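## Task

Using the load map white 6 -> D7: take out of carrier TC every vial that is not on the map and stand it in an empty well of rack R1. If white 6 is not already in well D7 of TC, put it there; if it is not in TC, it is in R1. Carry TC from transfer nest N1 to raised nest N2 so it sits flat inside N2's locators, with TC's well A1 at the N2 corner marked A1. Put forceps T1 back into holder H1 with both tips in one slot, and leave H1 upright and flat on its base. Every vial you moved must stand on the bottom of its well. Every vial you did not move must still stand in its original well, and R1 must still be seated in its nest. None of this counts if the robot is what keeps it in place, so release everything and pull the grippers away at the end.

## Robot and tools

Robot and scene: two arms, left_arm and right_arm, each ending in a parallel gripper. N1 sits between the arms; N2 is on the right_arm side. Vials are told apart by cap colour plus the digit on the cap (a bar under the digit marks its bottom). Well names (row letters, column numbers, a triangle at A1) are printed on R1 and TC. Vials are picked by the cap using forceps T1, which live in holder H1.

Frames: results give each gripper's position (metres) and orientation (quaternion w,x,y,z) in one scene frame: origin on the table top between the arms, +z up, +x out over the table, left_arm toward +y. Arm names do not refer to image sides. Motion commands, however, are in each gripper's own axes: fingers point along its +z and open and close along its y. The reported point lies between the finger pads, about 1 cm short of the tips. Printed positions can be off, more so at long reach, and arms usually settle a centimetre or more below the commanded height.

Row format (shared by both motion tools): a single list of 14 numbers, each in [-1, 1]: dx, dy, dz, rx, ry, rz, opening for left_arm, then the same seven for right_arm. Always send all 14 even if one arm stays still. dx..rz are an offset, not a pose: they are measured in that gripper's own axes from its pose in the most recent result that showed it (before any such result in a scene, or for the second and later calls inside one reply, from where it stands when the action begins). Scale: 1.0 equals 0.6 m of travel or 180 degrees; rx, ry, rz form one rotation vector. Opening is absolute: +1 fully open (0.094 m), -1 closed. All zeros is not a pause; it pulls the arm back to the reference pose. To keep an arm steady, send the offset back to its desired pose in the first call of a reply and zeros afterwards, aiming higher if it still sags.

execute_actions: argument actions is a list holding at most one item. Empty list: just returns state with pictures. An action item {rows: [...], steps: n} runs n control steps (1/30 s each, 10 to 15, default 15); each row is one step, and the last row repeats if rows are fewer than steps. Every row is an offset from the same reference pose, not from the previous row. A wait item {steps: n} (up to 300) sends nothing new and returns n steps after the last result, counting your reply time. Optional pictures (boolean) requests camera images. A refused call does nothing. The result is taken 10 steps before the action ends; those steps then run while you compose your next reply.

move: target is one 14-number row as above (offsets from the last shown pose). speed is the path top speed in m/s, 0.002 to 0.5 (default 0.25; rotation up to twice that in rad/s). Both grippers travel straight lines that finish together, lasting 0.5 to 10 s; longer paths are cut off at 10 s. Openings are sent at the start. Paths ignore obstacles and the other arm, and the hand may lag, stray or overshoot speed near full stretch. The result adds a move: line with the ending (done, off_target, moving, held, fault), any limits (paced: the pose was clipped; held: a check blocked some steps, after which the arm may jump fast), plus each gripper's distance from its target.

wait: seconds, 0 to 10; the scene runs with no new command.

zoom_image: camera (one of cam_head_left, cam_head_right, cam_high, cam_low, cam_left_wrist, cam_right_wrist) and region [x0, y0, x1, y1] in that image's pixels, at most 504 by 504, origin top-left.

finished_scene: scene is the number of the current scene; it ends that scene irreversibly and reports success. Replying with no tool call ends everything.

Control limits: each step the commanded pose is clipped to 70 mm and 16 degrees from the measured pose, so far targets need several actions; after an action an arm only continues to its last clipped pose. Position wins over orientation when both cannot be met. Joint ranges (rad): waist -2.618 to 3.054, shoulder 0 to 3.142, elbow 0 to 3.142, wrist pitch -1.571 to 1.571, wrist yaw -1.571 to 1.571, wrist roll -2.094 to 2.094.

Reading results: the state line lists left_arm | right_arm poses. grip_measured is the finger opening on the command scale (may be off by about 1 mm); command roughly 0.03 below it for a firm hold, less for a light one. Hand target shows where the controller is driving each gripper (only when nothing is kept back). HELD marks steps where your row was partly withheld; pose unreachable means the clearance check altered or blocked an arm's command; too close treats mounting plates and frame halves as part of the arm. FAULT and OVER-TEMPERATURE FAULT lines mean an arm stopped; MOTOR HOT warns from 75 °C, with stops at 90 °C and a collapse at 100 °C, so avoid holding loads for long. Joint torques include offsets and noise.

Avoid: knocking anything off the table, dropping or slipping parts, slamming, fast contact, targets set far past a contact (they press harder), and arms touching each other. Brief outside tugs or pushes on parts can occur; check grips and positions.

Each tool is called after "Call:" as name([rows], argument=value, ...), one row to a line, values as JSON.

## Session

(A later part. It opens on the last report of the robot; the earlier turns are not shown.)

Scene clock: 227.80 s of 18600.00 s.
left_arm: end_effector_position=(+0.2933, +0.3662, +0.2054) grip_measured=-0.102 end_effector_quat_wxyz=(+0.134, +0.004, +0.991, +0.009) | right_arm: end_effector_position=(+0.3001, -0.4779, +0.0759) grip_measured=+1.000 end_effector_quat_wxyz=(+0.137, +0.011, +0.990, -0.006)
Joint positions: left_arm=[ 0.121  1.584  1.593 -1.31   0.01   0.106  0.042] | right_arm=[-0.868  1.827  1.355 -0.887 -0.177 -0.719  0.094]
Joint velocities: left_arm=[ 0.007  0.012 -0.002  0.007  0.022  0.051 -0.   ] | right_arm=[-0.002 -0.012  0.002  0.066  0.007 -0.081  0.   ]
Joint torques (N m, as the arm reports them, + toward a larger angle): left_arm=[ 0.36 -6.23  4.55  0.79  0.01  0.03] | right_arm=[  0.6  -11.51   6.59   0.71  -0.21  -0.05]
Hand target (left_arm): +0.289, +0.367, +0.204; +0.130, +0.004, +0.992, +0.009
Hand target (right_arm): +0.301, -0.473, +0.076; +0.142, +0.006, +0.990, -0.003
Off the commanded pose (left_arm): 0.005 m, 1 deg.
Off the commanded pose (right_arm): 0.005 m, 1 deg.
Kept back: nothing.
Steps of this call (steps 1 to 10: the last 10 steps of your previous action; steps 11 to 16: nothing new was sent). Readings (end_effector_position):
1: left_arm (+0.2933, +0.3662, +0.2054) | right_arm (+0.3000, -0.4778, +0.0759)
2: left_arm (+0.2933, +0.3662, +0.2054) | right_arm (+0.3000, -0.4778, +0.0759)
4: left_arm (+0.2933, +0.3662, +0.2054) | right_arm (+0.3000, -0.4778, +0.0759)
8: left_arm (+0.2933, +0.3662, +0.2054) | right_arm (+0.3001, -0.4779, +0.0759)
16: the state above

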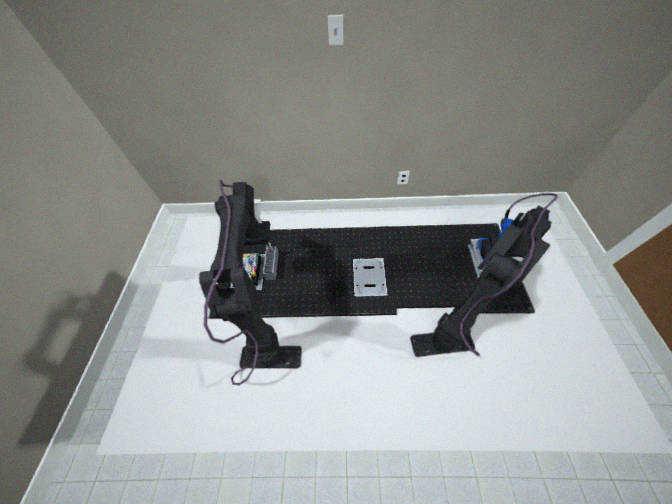

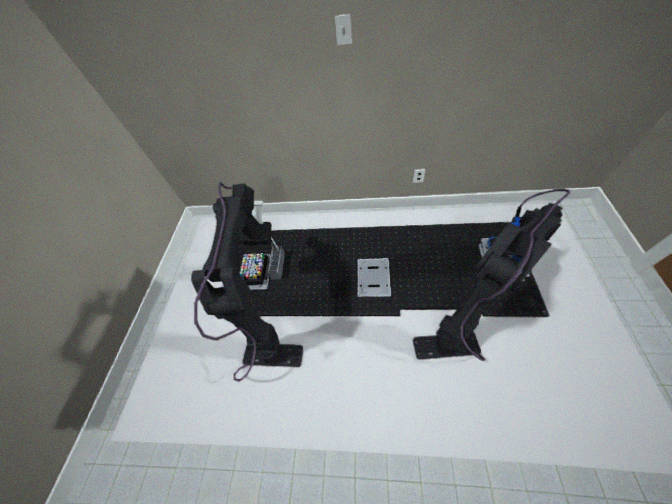

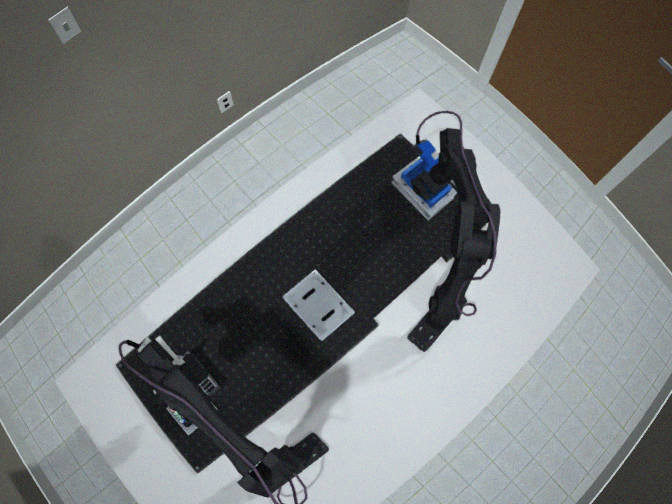

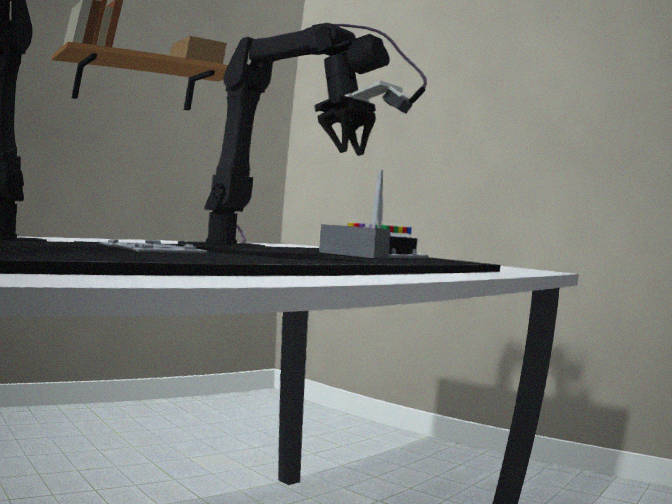

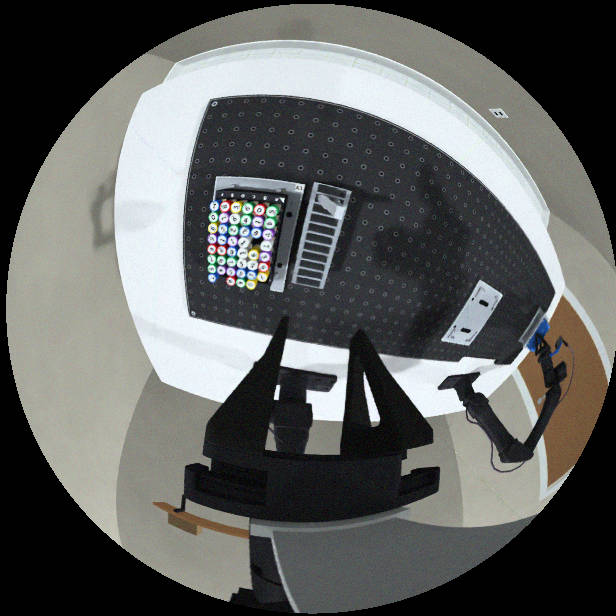

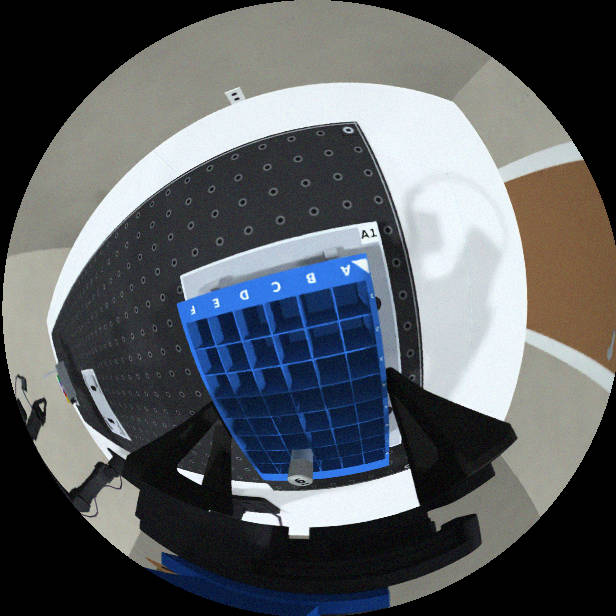

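Call:
execute_actions([
  {"rows": [
[0.008,0.001,0,0,0.003,0,-0.10, -0.0095,0.0039,-0.0089,0.0008,-0.0068,-0.0036,1.0],
[0.008,0.001,0,0,0.003,0,-0.10, -0.0165,0.0000,-0.0176,0.0039,-0.0103,-0.0045,1.0],
[0.008,0.001,0,0,0.003,0,-0.10, -0.0161,0.0011,-0.0208,0.0031,-0.0093,-0.0043,1.0],
[0.008,0.001,0,0,0.003,0,-0.10, -0.0160,0.0022,-0.0248,0.0022,-0.0084,-0.0040,1.0],
[0.008,0.001,0,0,0.003,0,-0.10, -0.0161,0.0033,-0.0296,0.0014,-0.0074,-0.0038,1.0],
[0.008,0.001,0,0,0.003,0,-0.10, -0.0177,0.0033,-0.0352,0.0014,-0.0074,-0.0038,1.0],
[0.008,0.001,0,0,0.003,0,-0.10, -0.0195,0.0033,-0.0416,0.0014,-0.0074,-0.0038,1.0],
[0.008,0.001,0,0,0.003,0,-0.10, -0.0213,0.0033,-0.0480,0.0014,-0.0074,-0.0038,1.0],
[0.008,0.001,0,0,0.003,0,-0.10, -0.0235,0.0033,-0.0560,0.0014,-0.0074,-0.0038,1.0],
[0.008,0.001,0,0,0.003,0,-0.10, -0.0262,0.0033,-0.0656,0.0014,-0.0074,-0.0038,1.0],
[0.008,0.001,0,0,0.003,0,-0.10, -0.0294,0.0033,-0.0768,0.0014,-0.0074,-0.0038,1.0],
[0.008,0.001,0,0,0.003,0,-0.10, -0.0325,0.0033,-0.0880,0.0014,-0.0074,-0.0038,1.0],
[0.008,0.001,0,0,0.003,0,-0.10, -0.0357,0.0033,-0.0992,0.0014,-0.0074,-0.0038,1.0],
[0.008,0.001,0,0,0.003,0,-0.10, -0.0379,0.0033,-0.1072,0.0014,-0.0074,-0.0038,1.0],
[0.008,0.001,0,0,0.003,0,-0.10, -0.0397,0.0033,-0.1136,0.0014,-0.0074,-0.0038,1.0]
], "steps": 15},
])

Call:
move(target=[0.008,0.001,0,0,0.003,0,-0.10, 0.05,0.12,-0.12,0,0,0,1.0], speed=0.2)

Scene clock: 229.53 s of 18600.00 s.
left_arm: end_effector_position=(+0.2933, +0.3662, +0.2054) grip_measured=-0.102 end_effector_quat_wxyz=(+0.134, +0.004, +0.991, +0.009) | right_arm: end_effector_position=(+0.2994, -0.4773, +0.0763) grip_measured=+1.000 end_effector_quat_wxyz=(+0.136, +0.011, +0.991, -0.005)
Joint positions: left_arm=[ 0.121  1.584  1.593 -1.31   0.01   0.106  0.042] | right_arm=[-0.868  1.827  1.357 -0.893 -0.177 -0.719  0.094]
Joint velocities: left_arm=[-0.032  0.007  0.007 -0.022 -0.037 -0.066 -0.002] | right_arm=[-0.007  0.002  0.071 -0.242  0.037 -0.022  0.   ]
Joint torques (N m, as the arm reports them, + toward a larger angle): left_arm=[ 0.33 -6.21  4.53  0.78  0.02  0.03] | right_arm=[  0.73 -13.11   9.58   0.62  -0.18  -0.04]
Steps of this call (steps 1 to 47: nothing new was sent; steps 48 to 52: the first 5 steps of this action). Readings (end_effector_position):
48: left_arm (+0.2933, +0.3662, +0.2054) | right_arm (+0.3001, -0.4779, +0.0759)
49: left_arm (+0.2933, +0.3662, +0.2054) | right_arm (+0.3001, -0.4779, +0.0759)
51: left_arm (+0.2933, +0.3662, +0.2054) | right_arm (+0.2999, -0.4777, +0.0759)
52: the state above

Scene clock: 231.60 s of 18600.00 s.
left_arm: end_effector_position=(+0.2933, +0.3662, +0.2054) grip_measured=-0.102 end_effector_quat_wxyz=(+0.134, +0.004, +0.991, +0.009) | right_arm: end_effector_position=(+0.2562, -0.4112, +0.1996) grip_measured=+1.000 end_effector_quat_wxyz=(+0.155, +0.010, +0.988, -0.021)
Joint positions: left_arm=[ 0.121  1.584  1.593 -1.31   0.01   0.106  0.042] | right_arm=[-0.8    1.484  1.465 -1.28  -0.162 -0.65   0.094]
Joint velocities: left_arm=[-0.017 -0.012  0.017 -0.022 -0.022 -0.051 -0.001] | right_arm=[-0.012 -0.002  0.002  0.007  0.037 -0.051  0.   ]
Joint torques (N m, as the arm reports them, + toward a larger angle): left_arm=[ 0.27 -6.15  4.57  0.78  0.03  0.02] | right_arm=[ 0.97 -7.98  6.33  0.65 -0.04  0.03]
Hand target (left_arm): +0.289, +0.367, +0.204; +0.130, +0.004, +0.992, +0.009
Hand target (right_arm): +0.252, -0.405, +0.197; +0.147, +0.009, +0.989, -0.016
Off your previous action's commanded pose (left_arm): 0.005 m, 1 deg at its last step (step 10 of this call).
Off your previous action's commanded pose (right_arm): 0.026 m, 1 deg at its last step (step 10 of this call).
Off the commanded pose (left_arm): 0.005 m, 1 deg.
Off the commanded pose (right_arm): 0.008 m, 1 deg.
Kept back: nothing.
move: done

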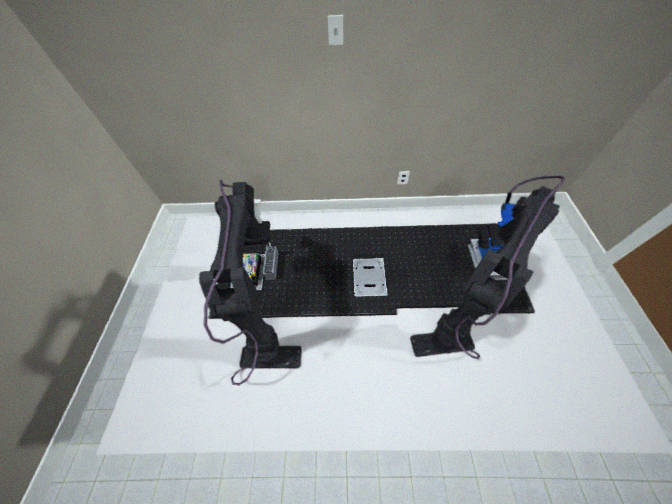

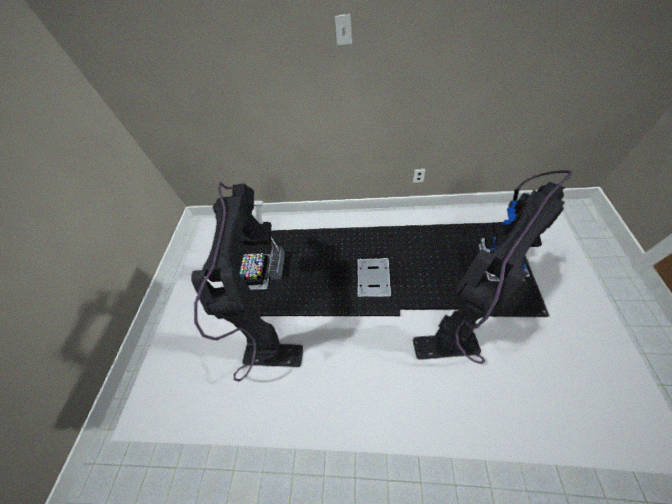

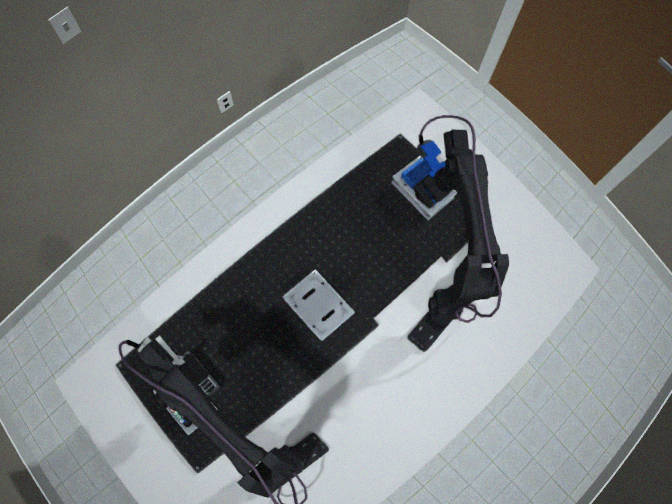

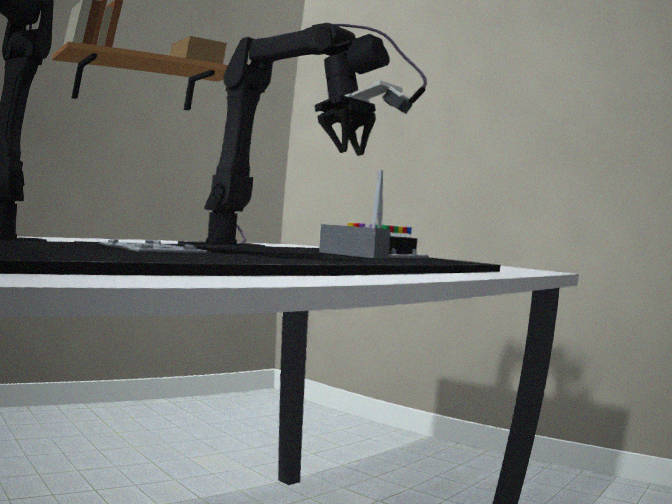

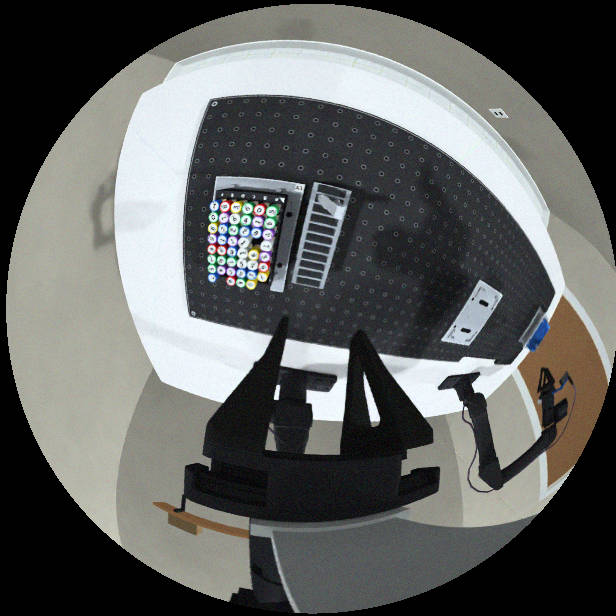

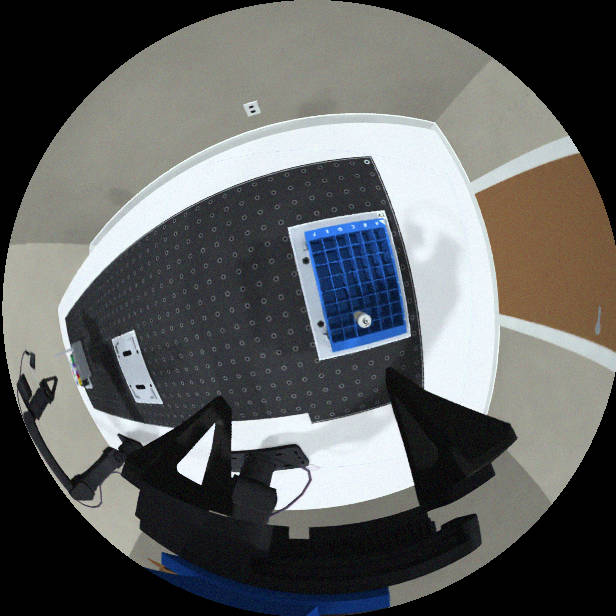

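Call:
zoom_image(camera="cam_right_wrist", region=[270, 200, 430, 370])

Call:
zoom_image(camera="cam_left_wrist", region=[195, 165, 365, 305])

Call:
zoom_image(camera="cam_left_wrist", region=[505, 295, 565, 365])

Region (270, 200, 430, 370) of cam_right_wrist's 616x616 image, scaled by 2.965, with more detail than that image has; it fills the left 474 columns of this view, and the rest is white.

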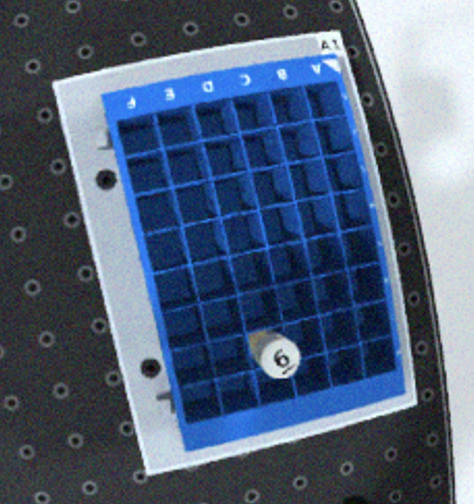

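Region (195, 165, 365, 305) of cam_left_wrist's 616x616 image, scaled by 2.965, with more detail than that image has; it fills the top 415 rows of this view, and the rest is white.

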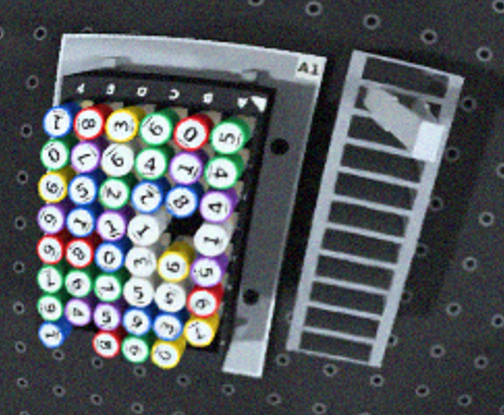

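Region (505, 295, 565, 365) of cam_left_wrist's 616x616 image, scaled by 7.200, with more detail than that image has; it fills the left 432 columns of this view, and the rest is white.

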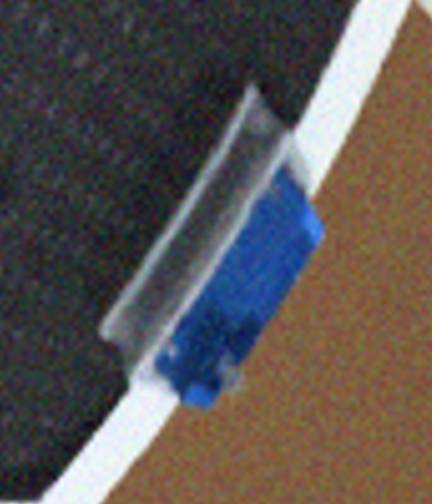

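All looks done for scene 1.

Call:
finished_scene(scene=1)

The scene is finished: the task was done.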